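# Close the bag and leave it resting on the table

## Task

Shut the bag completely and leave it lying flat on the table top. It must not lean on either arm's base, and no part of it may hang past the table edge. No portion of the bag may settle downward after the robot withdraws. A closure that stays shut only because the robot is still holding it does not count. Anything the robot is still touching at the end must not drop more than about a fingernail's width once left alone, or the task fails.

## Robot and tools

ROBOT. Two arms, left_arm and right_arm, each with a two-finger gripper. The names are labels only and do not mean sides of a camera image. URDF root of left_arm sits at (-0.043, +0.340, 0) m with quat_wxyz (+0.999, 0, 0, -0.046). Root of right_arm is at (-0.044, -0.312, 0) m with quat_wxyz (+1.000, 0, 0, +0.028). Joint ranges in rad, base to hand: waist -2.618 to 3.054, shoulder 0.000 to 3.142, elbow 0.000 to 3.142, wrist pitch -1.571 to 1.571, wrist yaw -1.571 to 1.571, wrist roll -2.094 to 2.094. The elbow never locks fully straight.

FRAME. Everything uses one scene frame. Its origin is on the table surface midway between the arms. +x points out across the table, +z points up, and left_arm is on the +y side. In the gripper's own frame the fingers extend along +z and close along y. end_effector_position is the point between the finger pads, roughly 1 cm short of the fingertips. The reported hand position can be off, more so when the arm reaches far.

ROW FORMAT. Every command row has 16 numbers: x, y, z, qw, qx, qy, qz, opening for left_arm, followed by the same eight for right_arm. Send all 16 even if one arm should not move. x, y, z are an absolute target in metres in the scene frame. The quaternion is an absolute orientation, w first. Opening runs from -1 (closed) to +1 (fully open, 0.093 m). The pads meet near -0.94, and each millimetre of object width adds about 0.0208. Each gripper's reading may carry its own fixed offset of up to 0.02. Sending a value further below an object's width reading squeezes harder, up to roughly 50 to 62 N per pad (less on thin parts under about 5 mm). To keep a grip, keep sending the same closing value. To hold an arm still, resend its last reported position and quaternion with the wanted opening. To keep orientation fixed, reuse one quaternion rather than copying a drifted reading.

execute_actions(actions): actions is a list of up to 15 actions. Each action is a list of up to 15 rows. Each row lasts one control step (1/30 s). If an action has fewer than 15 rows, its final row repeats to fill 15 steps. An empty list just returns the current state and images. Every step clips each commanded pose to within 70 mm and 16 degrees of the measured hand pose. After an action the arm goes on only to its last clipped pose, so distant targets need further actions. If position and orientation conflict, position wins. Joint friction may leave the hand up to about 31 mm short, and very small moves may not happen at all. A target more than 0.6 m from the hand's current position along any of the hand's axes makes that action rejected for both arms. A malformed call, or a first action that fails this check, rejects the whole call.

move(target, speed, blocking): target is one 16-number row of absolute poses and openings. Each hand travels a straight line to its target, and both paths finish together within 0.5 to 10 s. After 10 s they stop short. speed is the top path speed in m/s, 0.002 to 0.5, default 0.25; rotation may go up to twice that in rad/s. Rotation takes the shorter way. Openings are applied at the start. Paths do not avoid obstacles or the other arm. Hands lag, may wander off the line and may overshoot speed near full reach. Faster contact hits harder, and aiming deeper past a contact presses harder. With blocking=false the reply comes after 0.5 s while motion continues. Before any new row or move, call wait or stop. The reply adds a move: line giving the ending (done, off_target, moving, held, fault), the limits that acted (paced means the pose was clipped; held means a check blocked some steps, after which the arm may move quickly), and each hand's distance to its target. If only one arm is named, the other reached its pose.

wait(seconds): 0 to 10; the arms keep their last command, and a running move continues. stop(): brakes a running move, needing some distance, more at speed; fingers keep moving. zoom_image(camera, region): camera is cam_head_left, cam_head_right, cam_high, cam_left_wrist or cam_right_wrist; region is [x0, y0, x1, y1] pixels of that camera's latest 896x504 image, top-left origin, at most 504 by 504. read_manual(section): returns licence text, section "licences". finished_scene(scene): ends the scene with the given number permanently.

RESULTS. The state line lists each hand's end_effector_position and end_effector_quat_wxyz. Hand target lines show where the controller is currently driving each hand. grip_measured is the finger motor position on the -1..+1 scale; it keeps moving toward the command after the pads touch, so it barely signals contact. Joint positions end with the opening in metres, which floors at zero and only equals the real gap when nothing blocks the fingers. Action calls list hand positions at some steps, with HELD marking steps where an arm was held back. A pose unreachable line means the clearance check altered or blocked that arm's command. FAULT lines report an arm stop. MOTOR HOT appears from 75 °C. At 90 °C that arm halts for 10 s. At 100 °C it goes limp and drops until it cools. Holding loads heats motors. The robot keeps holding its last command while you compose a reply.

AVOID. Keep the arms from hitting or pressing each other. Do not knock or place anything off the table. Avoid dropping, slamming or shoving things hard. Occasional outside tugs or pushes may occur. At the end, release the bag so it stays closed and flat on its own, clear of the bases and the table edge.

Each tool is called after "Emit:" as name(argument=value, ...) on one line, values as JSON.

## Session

Emit:
execute_actions(actions=[])

Scene clock: 0.00 s.
left_arm: end_effector_position=(+0.2041, +0.3093, +0.1365) grip_measured=+0.988 end_effector_quat_wxyz=(+0.541, +0.101, +0.761, -0.344) | right_arm: end_effector_position=(+0.0971, +0.0344, +0.2314) grip_measured=+1.000 end_effector_quat_wxyz=(-0.617, +0.753, +0.097, +0.208)
Joint positions: left_arm=[0.656 0.891 0.181 0.172 1.214 0.076 0.093] | right_arm=[ 0.98   1.103  0.539  0.403 -0.333 -2.078  0.093]
Joint velocities: left_arm=[ 0.017 -0.012 -0.002 -0.081 -0.066 -0.066 -0.   ] | right_arm=[-0.017 -0.012  0.007 -0.007 -0.066 -0.007  0.   ]
Motor temperatures (°C, as the motors report them): left_arm=[30 36 33 29 27 30] | right_arm=[28 34 29 29 30 30]
Hand target (left_arm): +0.204, +0.309, +0.137; +0.541, +0.101, +0.761, -0.344
Hand target (right_arm): +0.097, +0.034, +0.231; -0.617, +0.753, +0.097, +0.208

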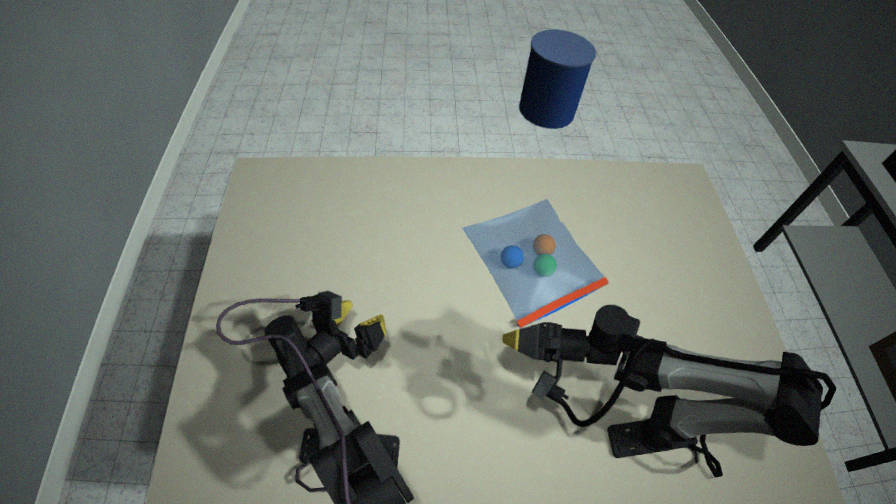

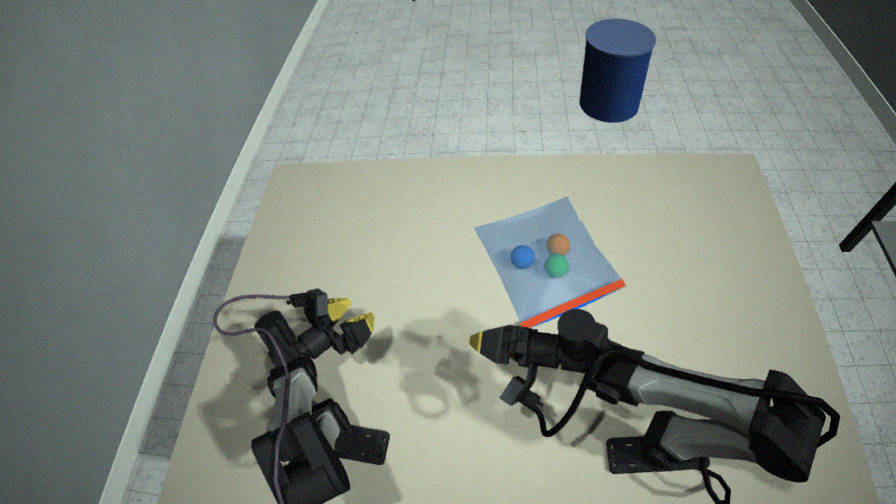

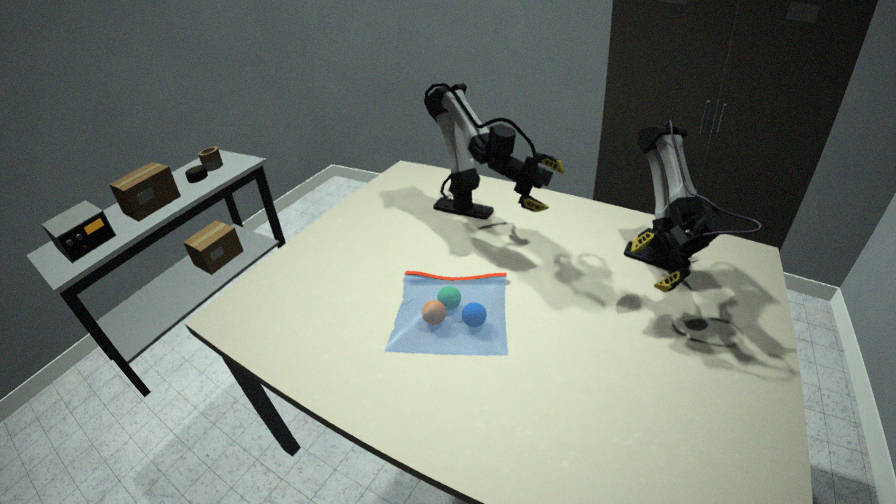

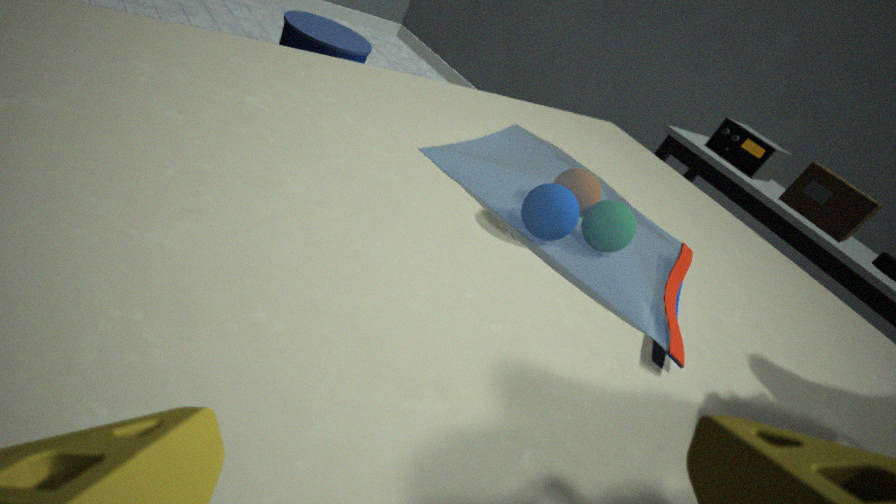

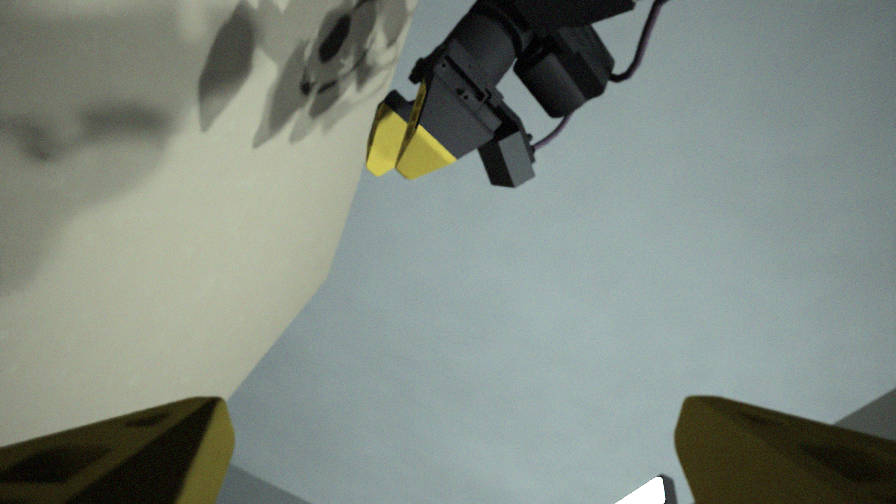

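Emit:
zoom_image(camera="cam_head_left", region=[450, 190, 630, 340])

Emit:
zoom_image(camera="cam_high", region=[370, 250, 530, 370])

Region (450, 190, 630, 340) of cam_head_left's 896x504 image, scaled by 2.800, with more detail than that image has.

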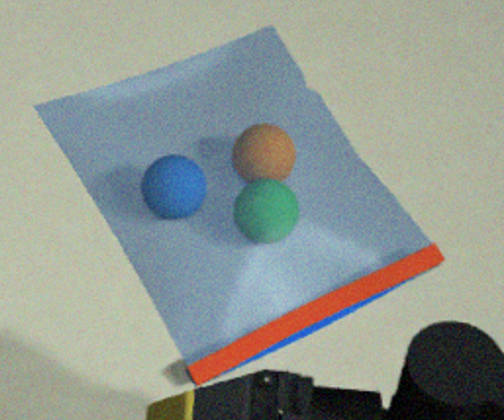

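Region (370, 250, 530, 370) of cam_high's 896x504 image, scaled by 3.150, with more detail than that image has; it fills the top 378 rows of this view, and the rest is white.

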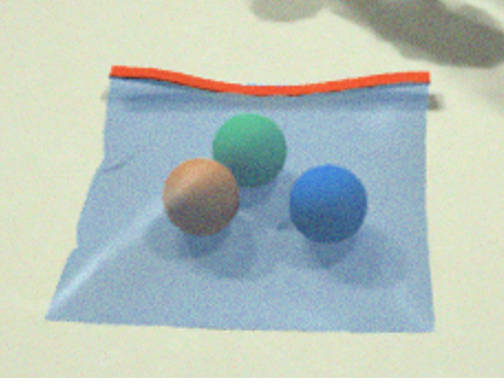

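Emit:
move(target=[0.224,-0.052,0.08,0,0.5202,0.8540,0,-1,0.335,-0.270,0.08,0,-0.8540,0.5202,0,-1], speed=0.4)

Scene clock: 17.67 s.
left_arm: end_effector_position=(+0.2247, -0.0466, +0.0862) grip_measured=-1.000 end_effector_quat_wxyz=(+0.004, +0.522, +0.853, +0.012) | right_arm: end_effector_position=(+0.3370, -0.2619, +0.0794) grip_measured=-0.976 end_effector_quat_wxyz=(-0.005, +0.856, -0.517, -0.000)
Joint positions: left_arm=[-0.88   2.446  2.389 -1.516 -0.025  0.125  0.   ] | right_arm=[ 0.072  2.012  1.651 -1.204 -0.008 -1.927  0.   ]
Joint velocities: left_arm=[-0.002 -0.012 -0.012 -0.022  0.007 -0.095  0.   ] | right_arm=[ 0.007 -0.012  0.002 -0.081  0.051 -0.007  0.   ]
Motor temperatures (°C, as the motors report them): left_arm=[30 36 36 32 27 30] | right_arm=[28 35 33 34 30 30]
Hand target (left_arm): +0.225, -0.047, +0.082; +0.000, +0.526, +0.850, +0.019
Hand target (right_arm): +0.341, -0.265, +0.079; -0.000, +0.853, -0.522, +0.001
Off the commanded pose (left_arm): 0.008 m, 1 deg.
Off the commanded pose (right_arm): 0.008 m, 1 deg.
move: done

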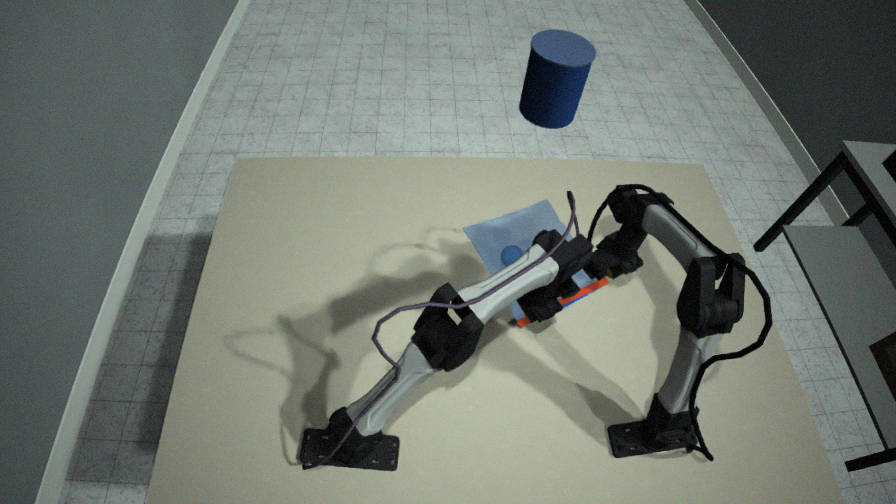

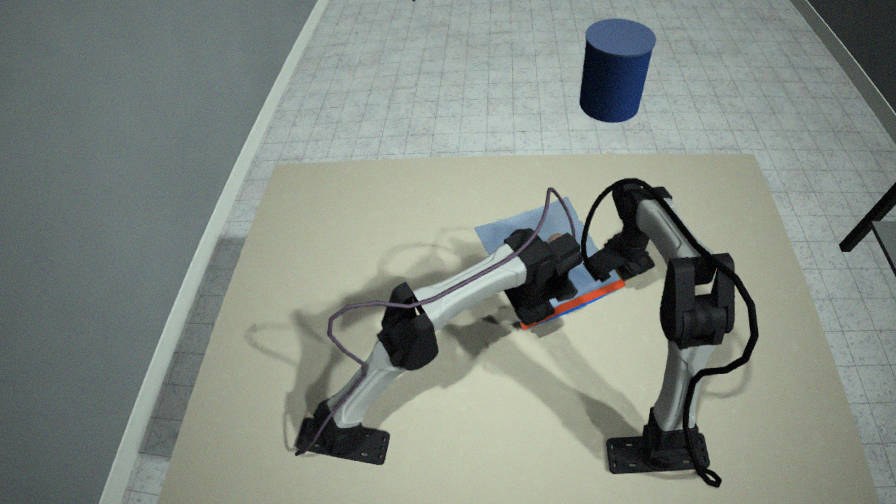

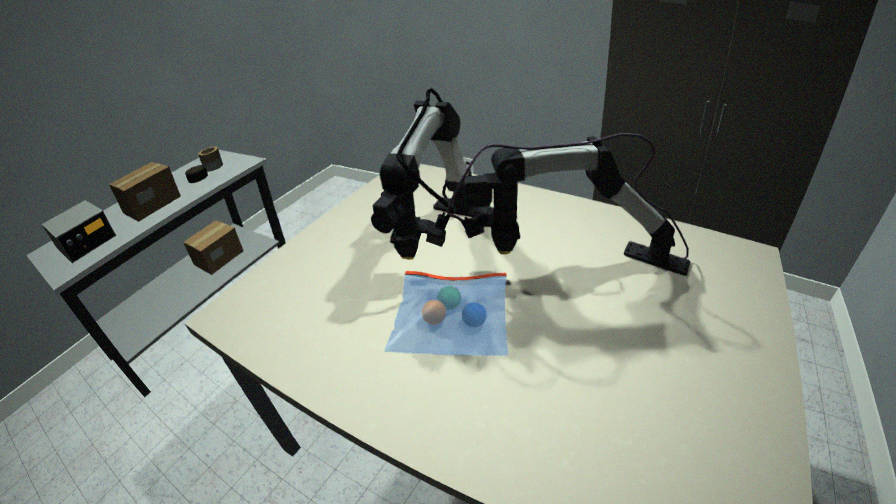

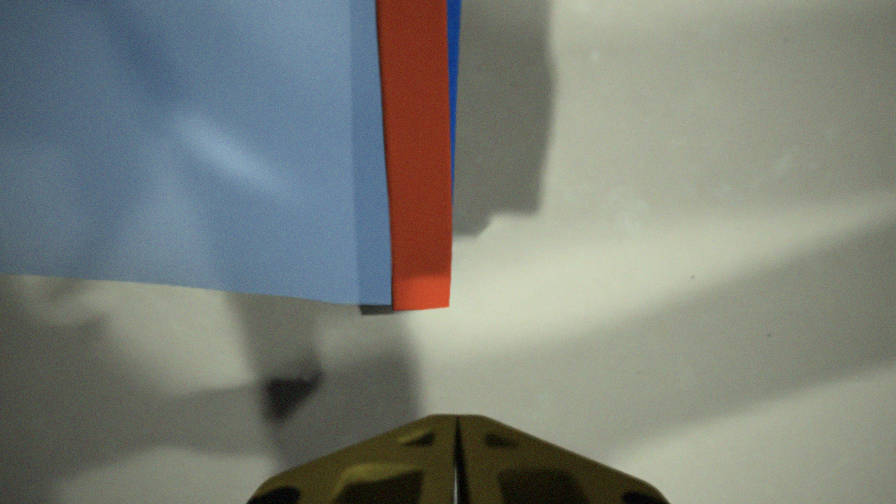

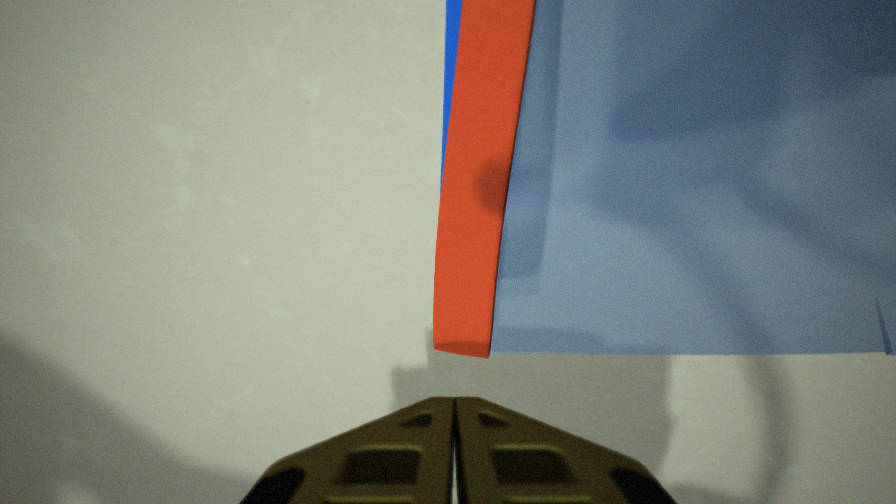

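Emit:
execute_actions(actions=[[[0.2250,-0.0462,0.081,0,0.5202,0.8540,0,-1,0.3400,-0.2650,0.078,0,-0.8540,0.5202,0,-1],[0.2256,-0.0455,0.079,0,0.5202,0.8540,0,-1,0.3405,-0.2656,0.076,0,-0.8540,0.5202,0,-1],[0.2263,-0.0447,0.076,0,0.5202,0.8540,0,-1,0.3411,-0.2663,0.074,0,-0.8540,0.5202,0,-1],[0.2271,-0.0438,0.072,0,0.5202,0.8540,0,-1,0.3417,-0.2671,0.071,0,-0.8540,0.5202,0,-1],[0.2280,-0.0428,0.068,0,0.5202,0.8540,0,-1,0.3424,-0.2680,0.067,0,-0.8540,0.5202,0,-1],[0.2289,-0.0417,0.064,0,0.5202,0.8540,0,-1,0.3431,-0.2689,0.063,0,-0.8540,0.5202,0,-1],[0.2298,-0.0406,0.059,0,0.5202,0.8540,0,-1,0.3438,-0.2698,0.059,0,-0.8540,0.5202,0,-1],[0.2307,-0.0395,0.054,0,0.5202,0.8540,0,-1,0.3445,-0.2707,0.055,0,-0.8540,0.5202,0,-1],[0.2316,-0.0384,0.049,0,0.5202,0.8540,0,-1,0.3452,-0.2716,0.051,0,-0.8540,0.5202,0,-1],[0.2324,-0.0374,0.045,0,0.5202,0.8540,0,-1,0.3459,-0.2725,0.047,0,-0.8540,0.5202,0,-1],[0.2331,-0.0365,0.041,0,0.5202,0.8540,0,-1,0.3465,-0.2733,0.043,0,-0.8540,0.5202,0,-1],[0.2337,-0.0358,0.037,0,0.5202,0.8540,0,-1,0.3470,-0.2740,0.040,0,-0.8540,0.5202,0,-1],[0.2341,-0.0353,0.034,0,0.5202,0.8540,0,-1,0.3474,-0.2746,0.037,0,-0.8540,0.5202,0,-1],[0.2343,-0.0350,0.032,0,0.5202,0.8540,0,-1,0.3476,-0.2750,0.035,0,-0.8540,0.5202,0,-1],[0.2345,-0.0348,0.030,0,0.5202,0.8540,0,-1,0.3477,-0.2752,0.033,0,-0.8540,0.5202,0,-1]]])

Emit:
wait(seconds=0.4)

Scene clock: 24.47 s.
left_arm: end_effector_position=(+0.2277, -0.0288, +0.0387) grip_measured=-1.000 end_effector_quat_wxyz=(-0.018, +0.517, +0.855, +0.013) | right_arm: end_effector_position=(+0.3454, -0.2704, +0.0505) grip_measured=-0.976 end_effector_quat_wxyz=(-0.005, +0.853, -0.522, -0.000)
Joint positions: left_arm=[-0.847  2.406  2.127 -1.334 -0.01   0.147  0.   ] | right_arm=[ 0.048  2.059  1.605 -1.11  -0.008 -1.939  0.   ]
Joint velocities: left_arm=[ 0.046  0.007 -0.354  0.33  -0.022  0.022  0.   ] | right_arm=[-0.032  0.178 -0.168  0.286 -0.007 -0.095  0.   ]
Motor temperatures (°C, as the motors report them): left_arm=[30 39 36 31 27 30] | right_arm=[28 37 34 33 30 30]
Hand target (left_arm): +0.233, -0.033, +0.030; -0.003, +0.520, +0.854, +0.001
Hand target (right_arm): +0.347, -0.275, +0.034; +0.000, +0.854, -0.521, -0.001
Off the commanded pose (left_arm): 0.013 m, 3 deg.
Off the commanded pose (right_arm): 0.018 m, 1 deg.
Step readings (end_effector_position):
0: left_arm (+0.2245, -0.0464, +0.0861) | right_arm (+0.3370, -0.2620, +0.0794)
1: left_arm (+0.2244, -0.0468, +0.0861) | right_arm (+0.3370, -0.2620, +0.0794)
2: left_arm (+0.2244, -0.0474, +0.0859) | right_arm (+0.3370, -0.2620, +0.0794)
4: left_arm (+0.2242, -0.0474, +0.0840) | right_arm (+0.3370, -0.2619, +0.0794)
8: left_arm (+0.2242, -0.0410, +0.0723) | right_arm (+0.3421, -0.2634, +0.0770)
15: end_effector_position above

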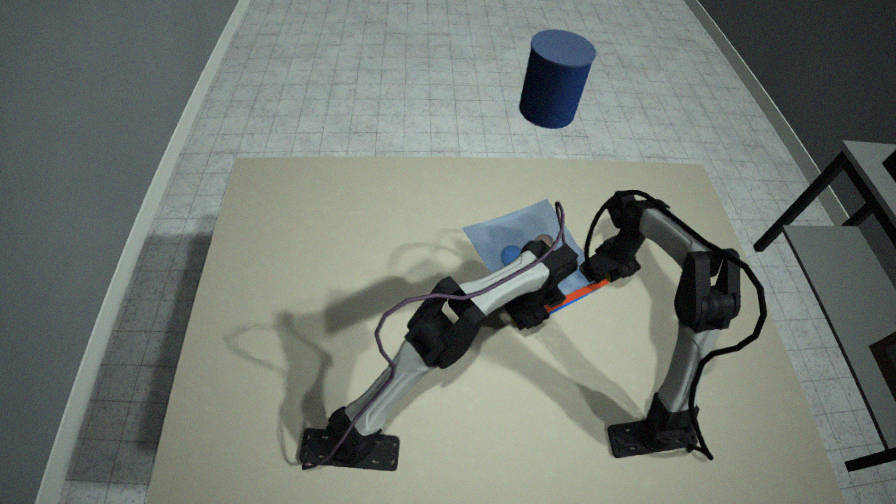

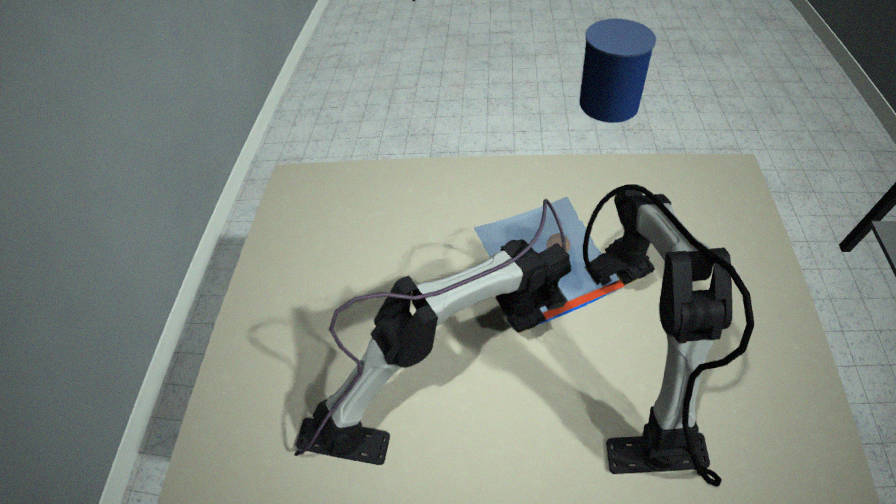

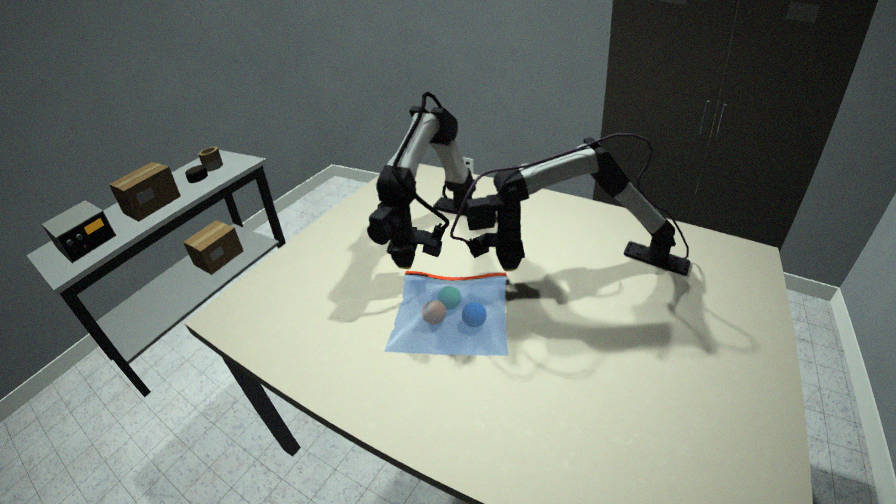

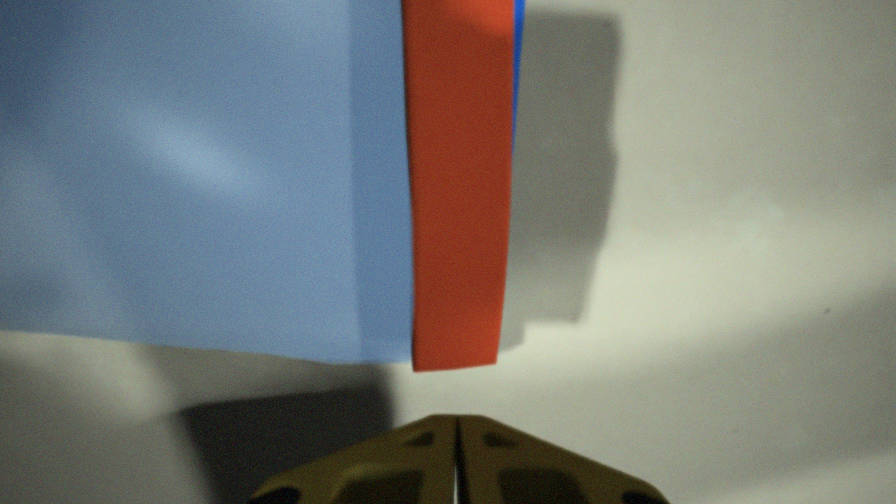

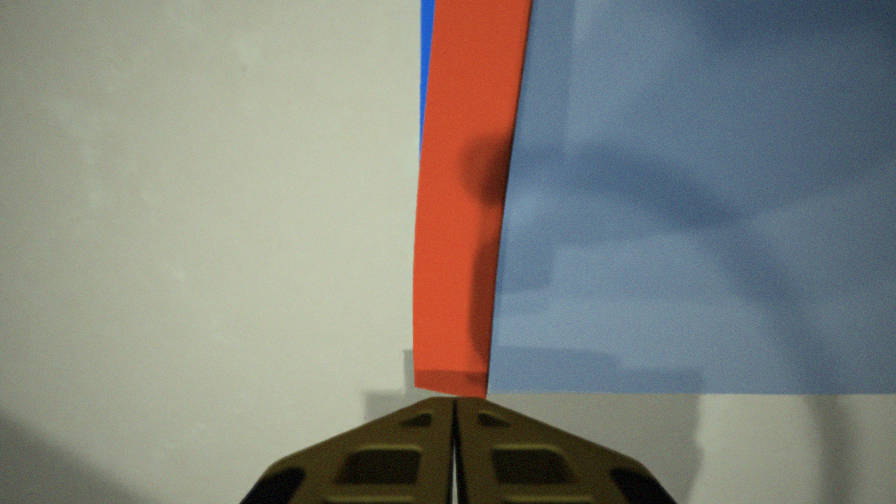

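Scene clock: 24.87 s.
left_arm: end_effector_position=(+0.2342, -0.0362, +0.0343) grip_measured=-1.000 end_effector_quat_wxyz=(+0.001, +0.519, +0.855, +0.005) | right_arm: end_effector_position=(+0.3498, -0.2707, +0.0428) grip_measured=-0.976 end_effector_quat_wxyz=(-0.008, +0.854, -0.520, +0.004)
Joint positions: left_arm=[-0.845  2.406  2.11  -1.276 -0.01   0.154  0.   ] | right_arm=[ 0.046  2.073  1.593 -1.075 -0.008 -1.945  0.   ]
Joint velocities: left_arm=[-0.007 -0.012 -0.002 -0.037 -0.066  0.022  0.   ] | right_arm=[-0.002  0.012  0.002  0.051 -0.037 -0.022  0.   ]
Motor temperatures (°C, as the motors report them): left_arm=[30 39 36 31 27 30] | right_arm=[28 37 34 33 30 30]
Hand target (left_arm): +0.233, -0.033, +0.030; -0.003, +0.520, +0.854, +0.001
Hand target (right_arm): +0.347, -0.275, +0.034; +0.000, +0.854, -0.520, -0.000
Off the commanded pose (left_arm): 0.005 m, 1 deg.
Off the commanded pose (right_arm): 0.011 m, 1 deg.
wait: 0.40 s; no rest

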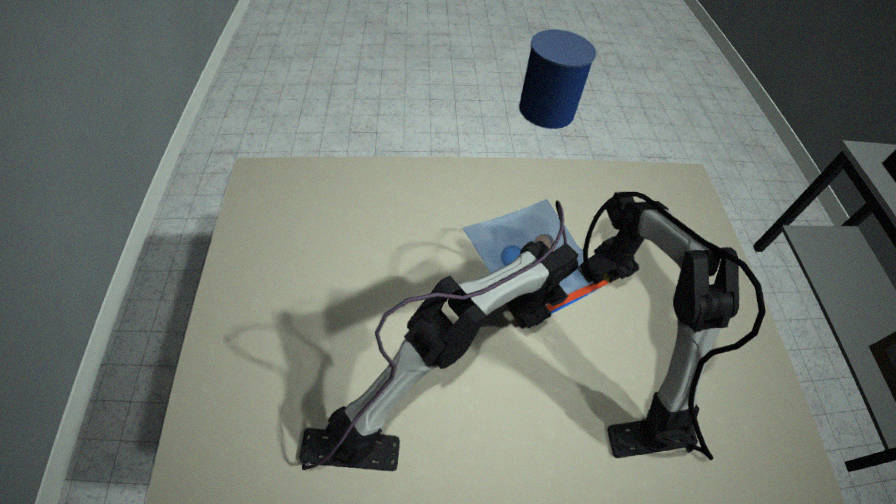

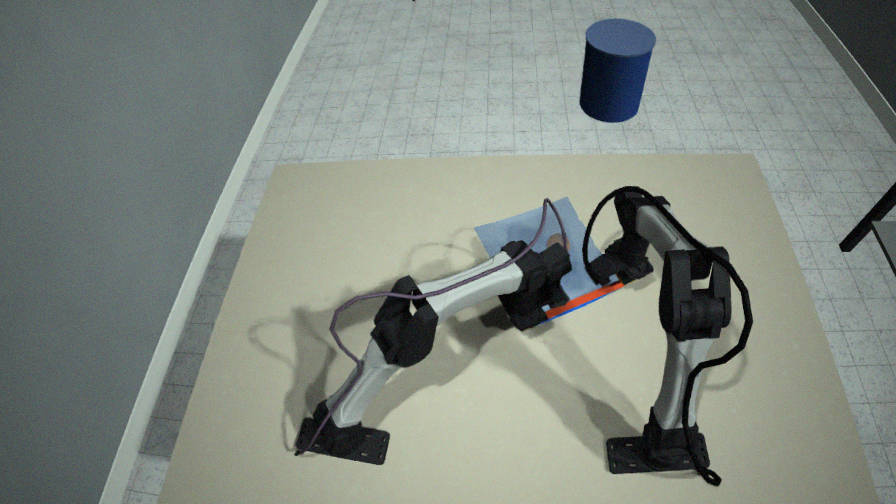

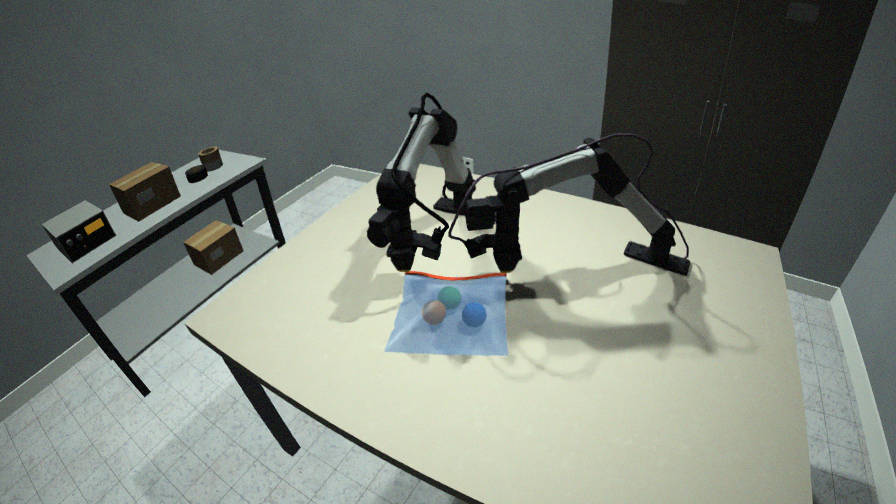

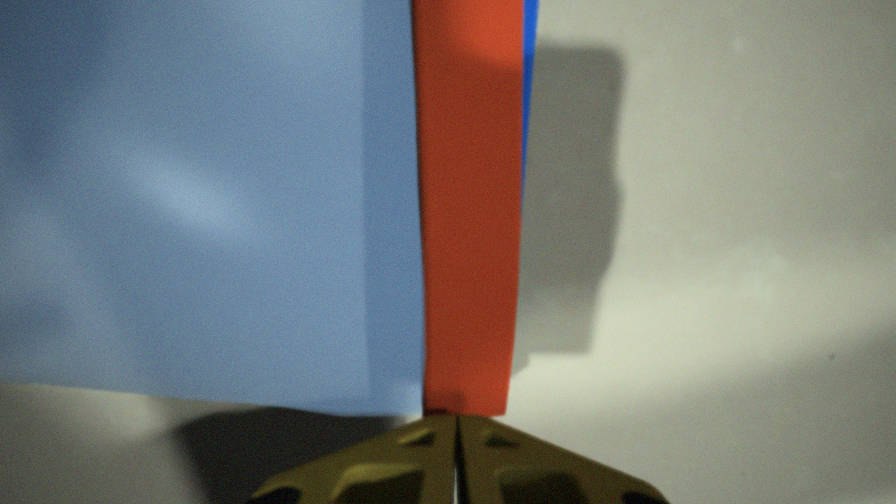

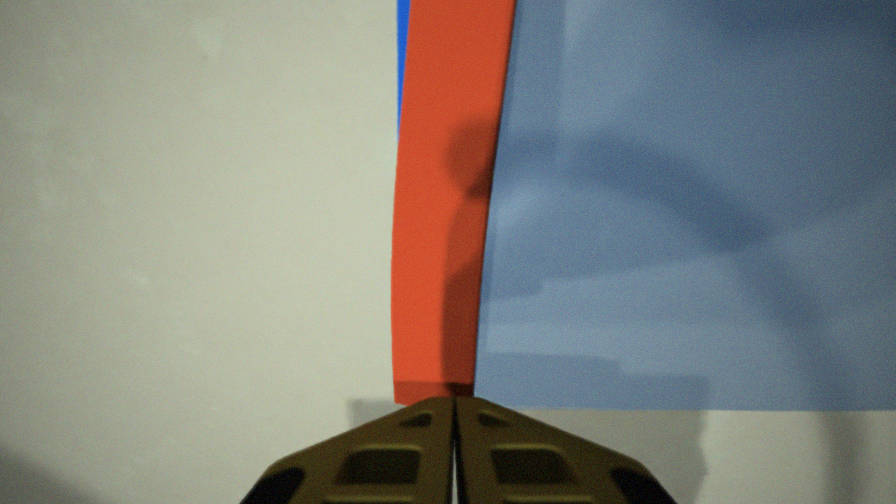

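Emit:
execute_actions(actions=[[[0.2337,-0.0354,0.028,0,0.5202,0.8540,0,-1,0.3470,-0.2757,0.031,0,-0.8540,0.5202,0,-1],[0.2329,-0.0360,0.026,0,0.5202,0.8540,0,-1,0.3463,-0.2762,0.029,0,-0.8540,0.5202,0,-1],[0.2321,-0.0366,0.0235,0,0.5202,0.8540,0,-1,0.3456,-0.2767,0.0265,0,-0.8540,0.5202,0,-1],[0.2313,-0.0372,0.021,0,0.5202,0.8540,0,-1,0.3450,-0.2772,0.024,0,-0.8540,0.5202,0,-1],[0.2313,-0.0372,0.0185,0,0.5202,0.8540,0,-1,0.3450,-0.2772,0.0215,0,-0.8540,0.5202,0,-1],[0.2313,-0.0372,0.016,0,0.5202,0.8540,0,-1,0.3450,-0.2772,0.019,0,-0.8540,0.5202,0,-1],[0.2313,-0.0372,0.0135,0,0.5202,0.8540,0,-1,0.3450,-0.2772,0.0165,0,-0.8540,0.5202,0,-1],[0.2313,-0.0372,0.011,0,0.5202,0.8540,0,-1,0.3450,-0.2772,0.014,0,-0.8540,0.5202,0,-1],[0.2313,-0.0372,0.0085,0,0.5202,0.8540,0,-1,0.3450,-0.2772,0.0115,0,-0.8540,0.5202,0,-1],[0.2313,-0.0372,0.006,0,0.5202,0.8540,0,-1,0.3450,-0.2772,0.009,0,-0.8540,0.5202,0,-1],[0.2313,-0.0372,0.0035,0,0.5202,0.8540,0,-1,0.3450,-0.2772,0.0065,0,-0.8540,0.5202,0,-1],[0.2313,-0.0372,0.001,0,0.5202,0.8540,0,-1,0.3450,-0.2772,0.004,0,-0.8540,0.5202,0,-1],[0.2313,-0.0372,-0.0015,0,0.5202,0.8540,0,-1,0.3450,-0.2772,0.0015,0,-0.8540,0.5202,0,-1],[0.2313,-0.0372,-0.004,0,0.5202,0.8540,0,-1,0.3450,-0.2772,-0.001,0,-0.8540,0.5202,0,-1],[0.2306,-0.0363,-0.007,0,0.5202,0.8540,0,-1,0.3440,-0.2773,-0.004,0,-0.8540,0.5202,0,-1]],[[0.2299,-0.0354,-0.010,0,0.5202,0.8540,0,-1,0.3430,-0.2774,-0.007,0,-0.8540,0.5202,0,-1],[0.2292,-0.0345,-0.013,0,0.5202,0.8540,0,-1,0.3420,-0.2775,-0.010,0,-0.8540,0.5202,0,-1],[0.2285,-0.0335,-0.016,0,0.5202,0.8540,0,-1,0.3410,-0.2776,-0.013,0,-0.8540,0.5202,0,-1],[0.2279,-0.0326,-0.018,0,0.5202,0.8540,0,-1,0.3400,-0.2777,-0.015,0,-0.8540,0.5202,0,-1]]])

Scene clock: 30.33 s.
left_arm: end_effector_position=(+0.2346, -0.0366, +0.0105) grip_measured=-1.000 end_effector_quat_wxyz=(+0.020, +0.519, +0.854, -0.003) | right_arm: end_effector_position=(+0.3475, -0.2715, +0.0142) grip_measured=-0.976 end_effector_quat_wxyz=(-0.013, +0.855, -0.518, +0.011)
Joint positions: left_arm=[-0.845  2.373  1.956 -1.114 -0.01   0.154  0.   ] | right_arm=[ 0.044  2.081  1.487 -0.943 -0.007 -1.951  0.   ]
Joint velocities: left_arm=[-0.007  0.017 -0.002  0.037  0.066  0.007  0.   ] | right_arm=[-0.002  0.007  0.007 -0.007  0.022  0.051  0.   ]
Motor temperatures (°C, as the motors report them): left_arm=[30 43 36 31 27 30] | right_arm=[28 39 34 32 30 30]
Hand target (left_arm): +0.227, -0.031, -0.017; -0.001, +0.520, +0.854, +0.000
Hand target (right_arm): +0.338, -0.278, -0.013; +0.001, +0.854, -0.520, -0.001
Off the commanded pose (left_arm): 0.030 m, 2 deg.
Off the commanded pose (right_arm): 0.031 m, 2 deg.
Step readings (end_effector_position; steps 1 to 15: 1st action; 16 to 30: 2nd action):
0: left_arm (+0.2348, -0.0369, +0.0343) | right_arm (+0.3503, -0.2707, +0.0428)
1: left_arm (+0.2349, -0.0371, +0.0343) | right_arm (+0.3505, -0.2707, +0.0428)
2: left_arm (+0.2353, -0.0376, +0.0343) | right_arm (+0.3509, -0.2706, +0.0423)
4: left_arm (+0.2360, -0.0386, +0.0331) | right_arm (+0.3508, -0.2706, +0.0397)
8: left_arm (+0.2352, -0.0375, +0.0257) | right_arm (+0.3462, -0.2711, +0.0314)
15: left_arm (+0.2343, -0.0362, +0.0121) | right_arm (+0.3464, -0.2711, +0.0157)
16: left_arm (+0.2342, -0.0361, +0.0110) | right_arm (+0.3467, -0.2713, +0.0151)
17: left_arm (+0.2346, -0.0367, +0.0115) | right_arm (+0.3479, -0.2711, +0.0148)
19: left_arm (+0.2343, -0.0362, +0.0108) | right_arm (+0.3472, -0.2715, +0.0141)
23: left_arm (+0.2345, -0.0366, +0.0106) | right_arm (+0.3475, -0.2715, +0.0142)
30: end_effector_position above

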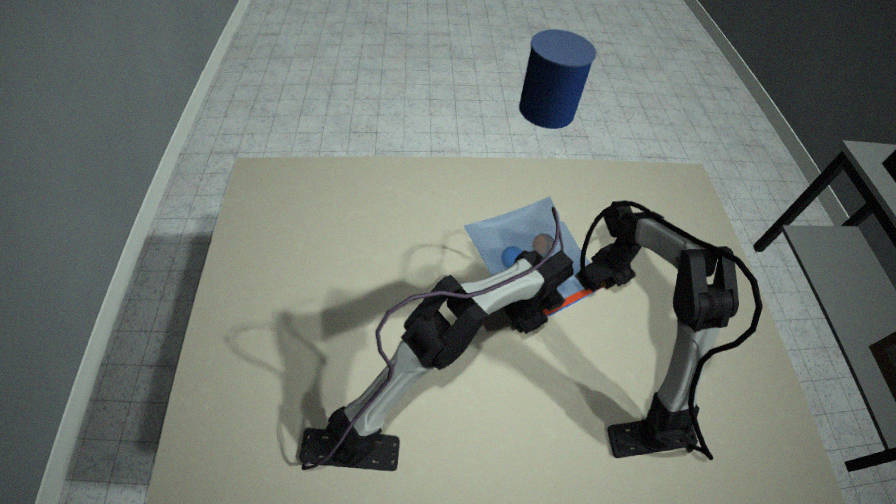

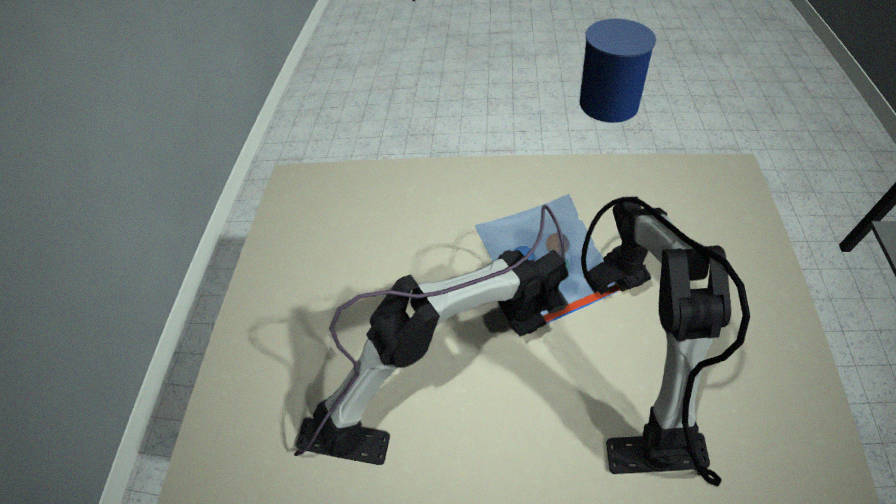

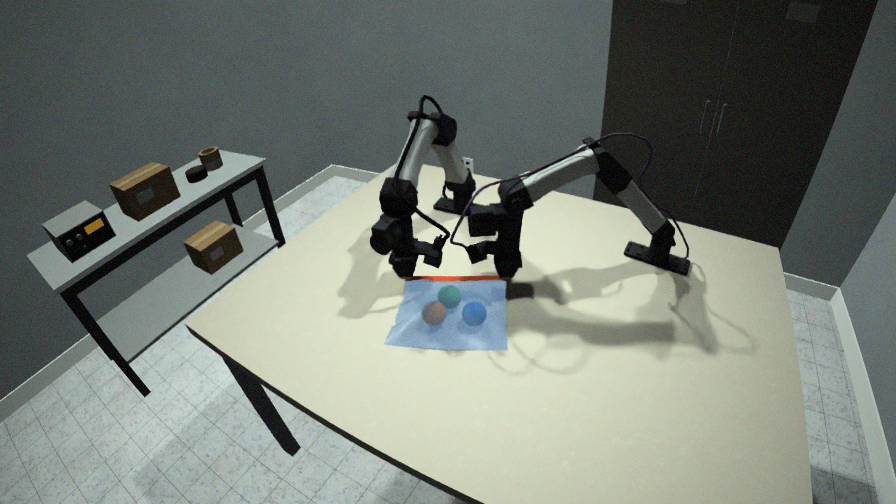

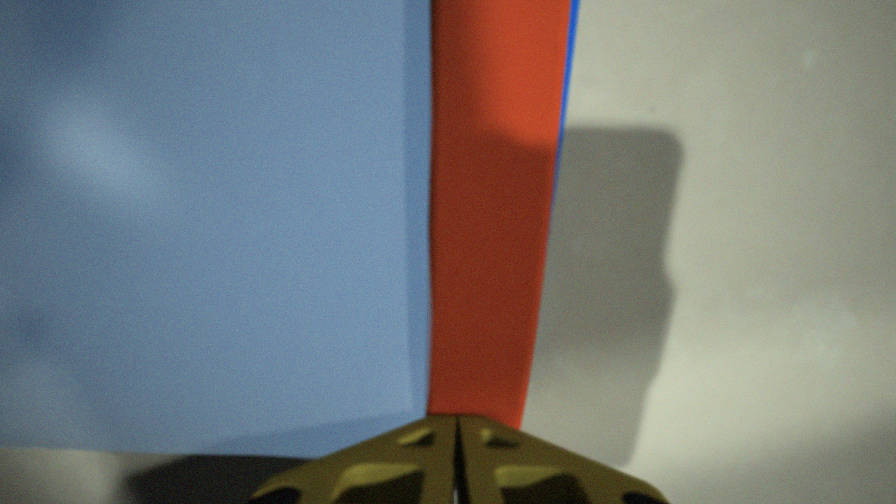

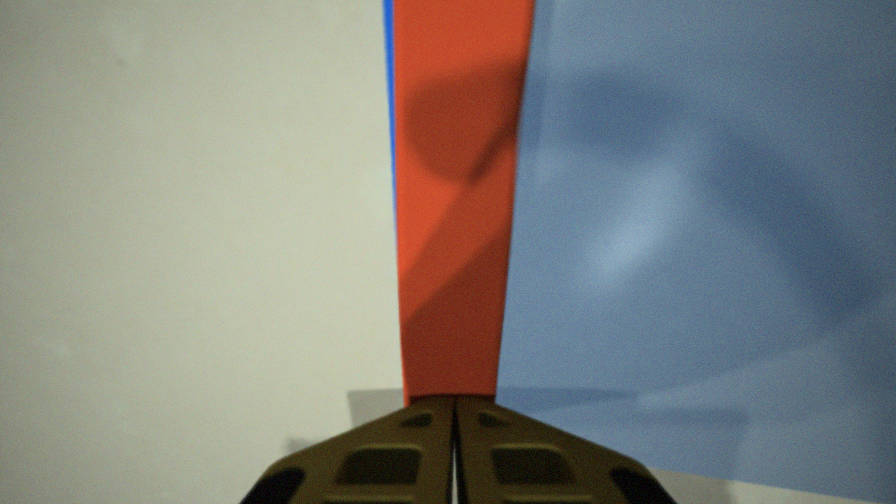

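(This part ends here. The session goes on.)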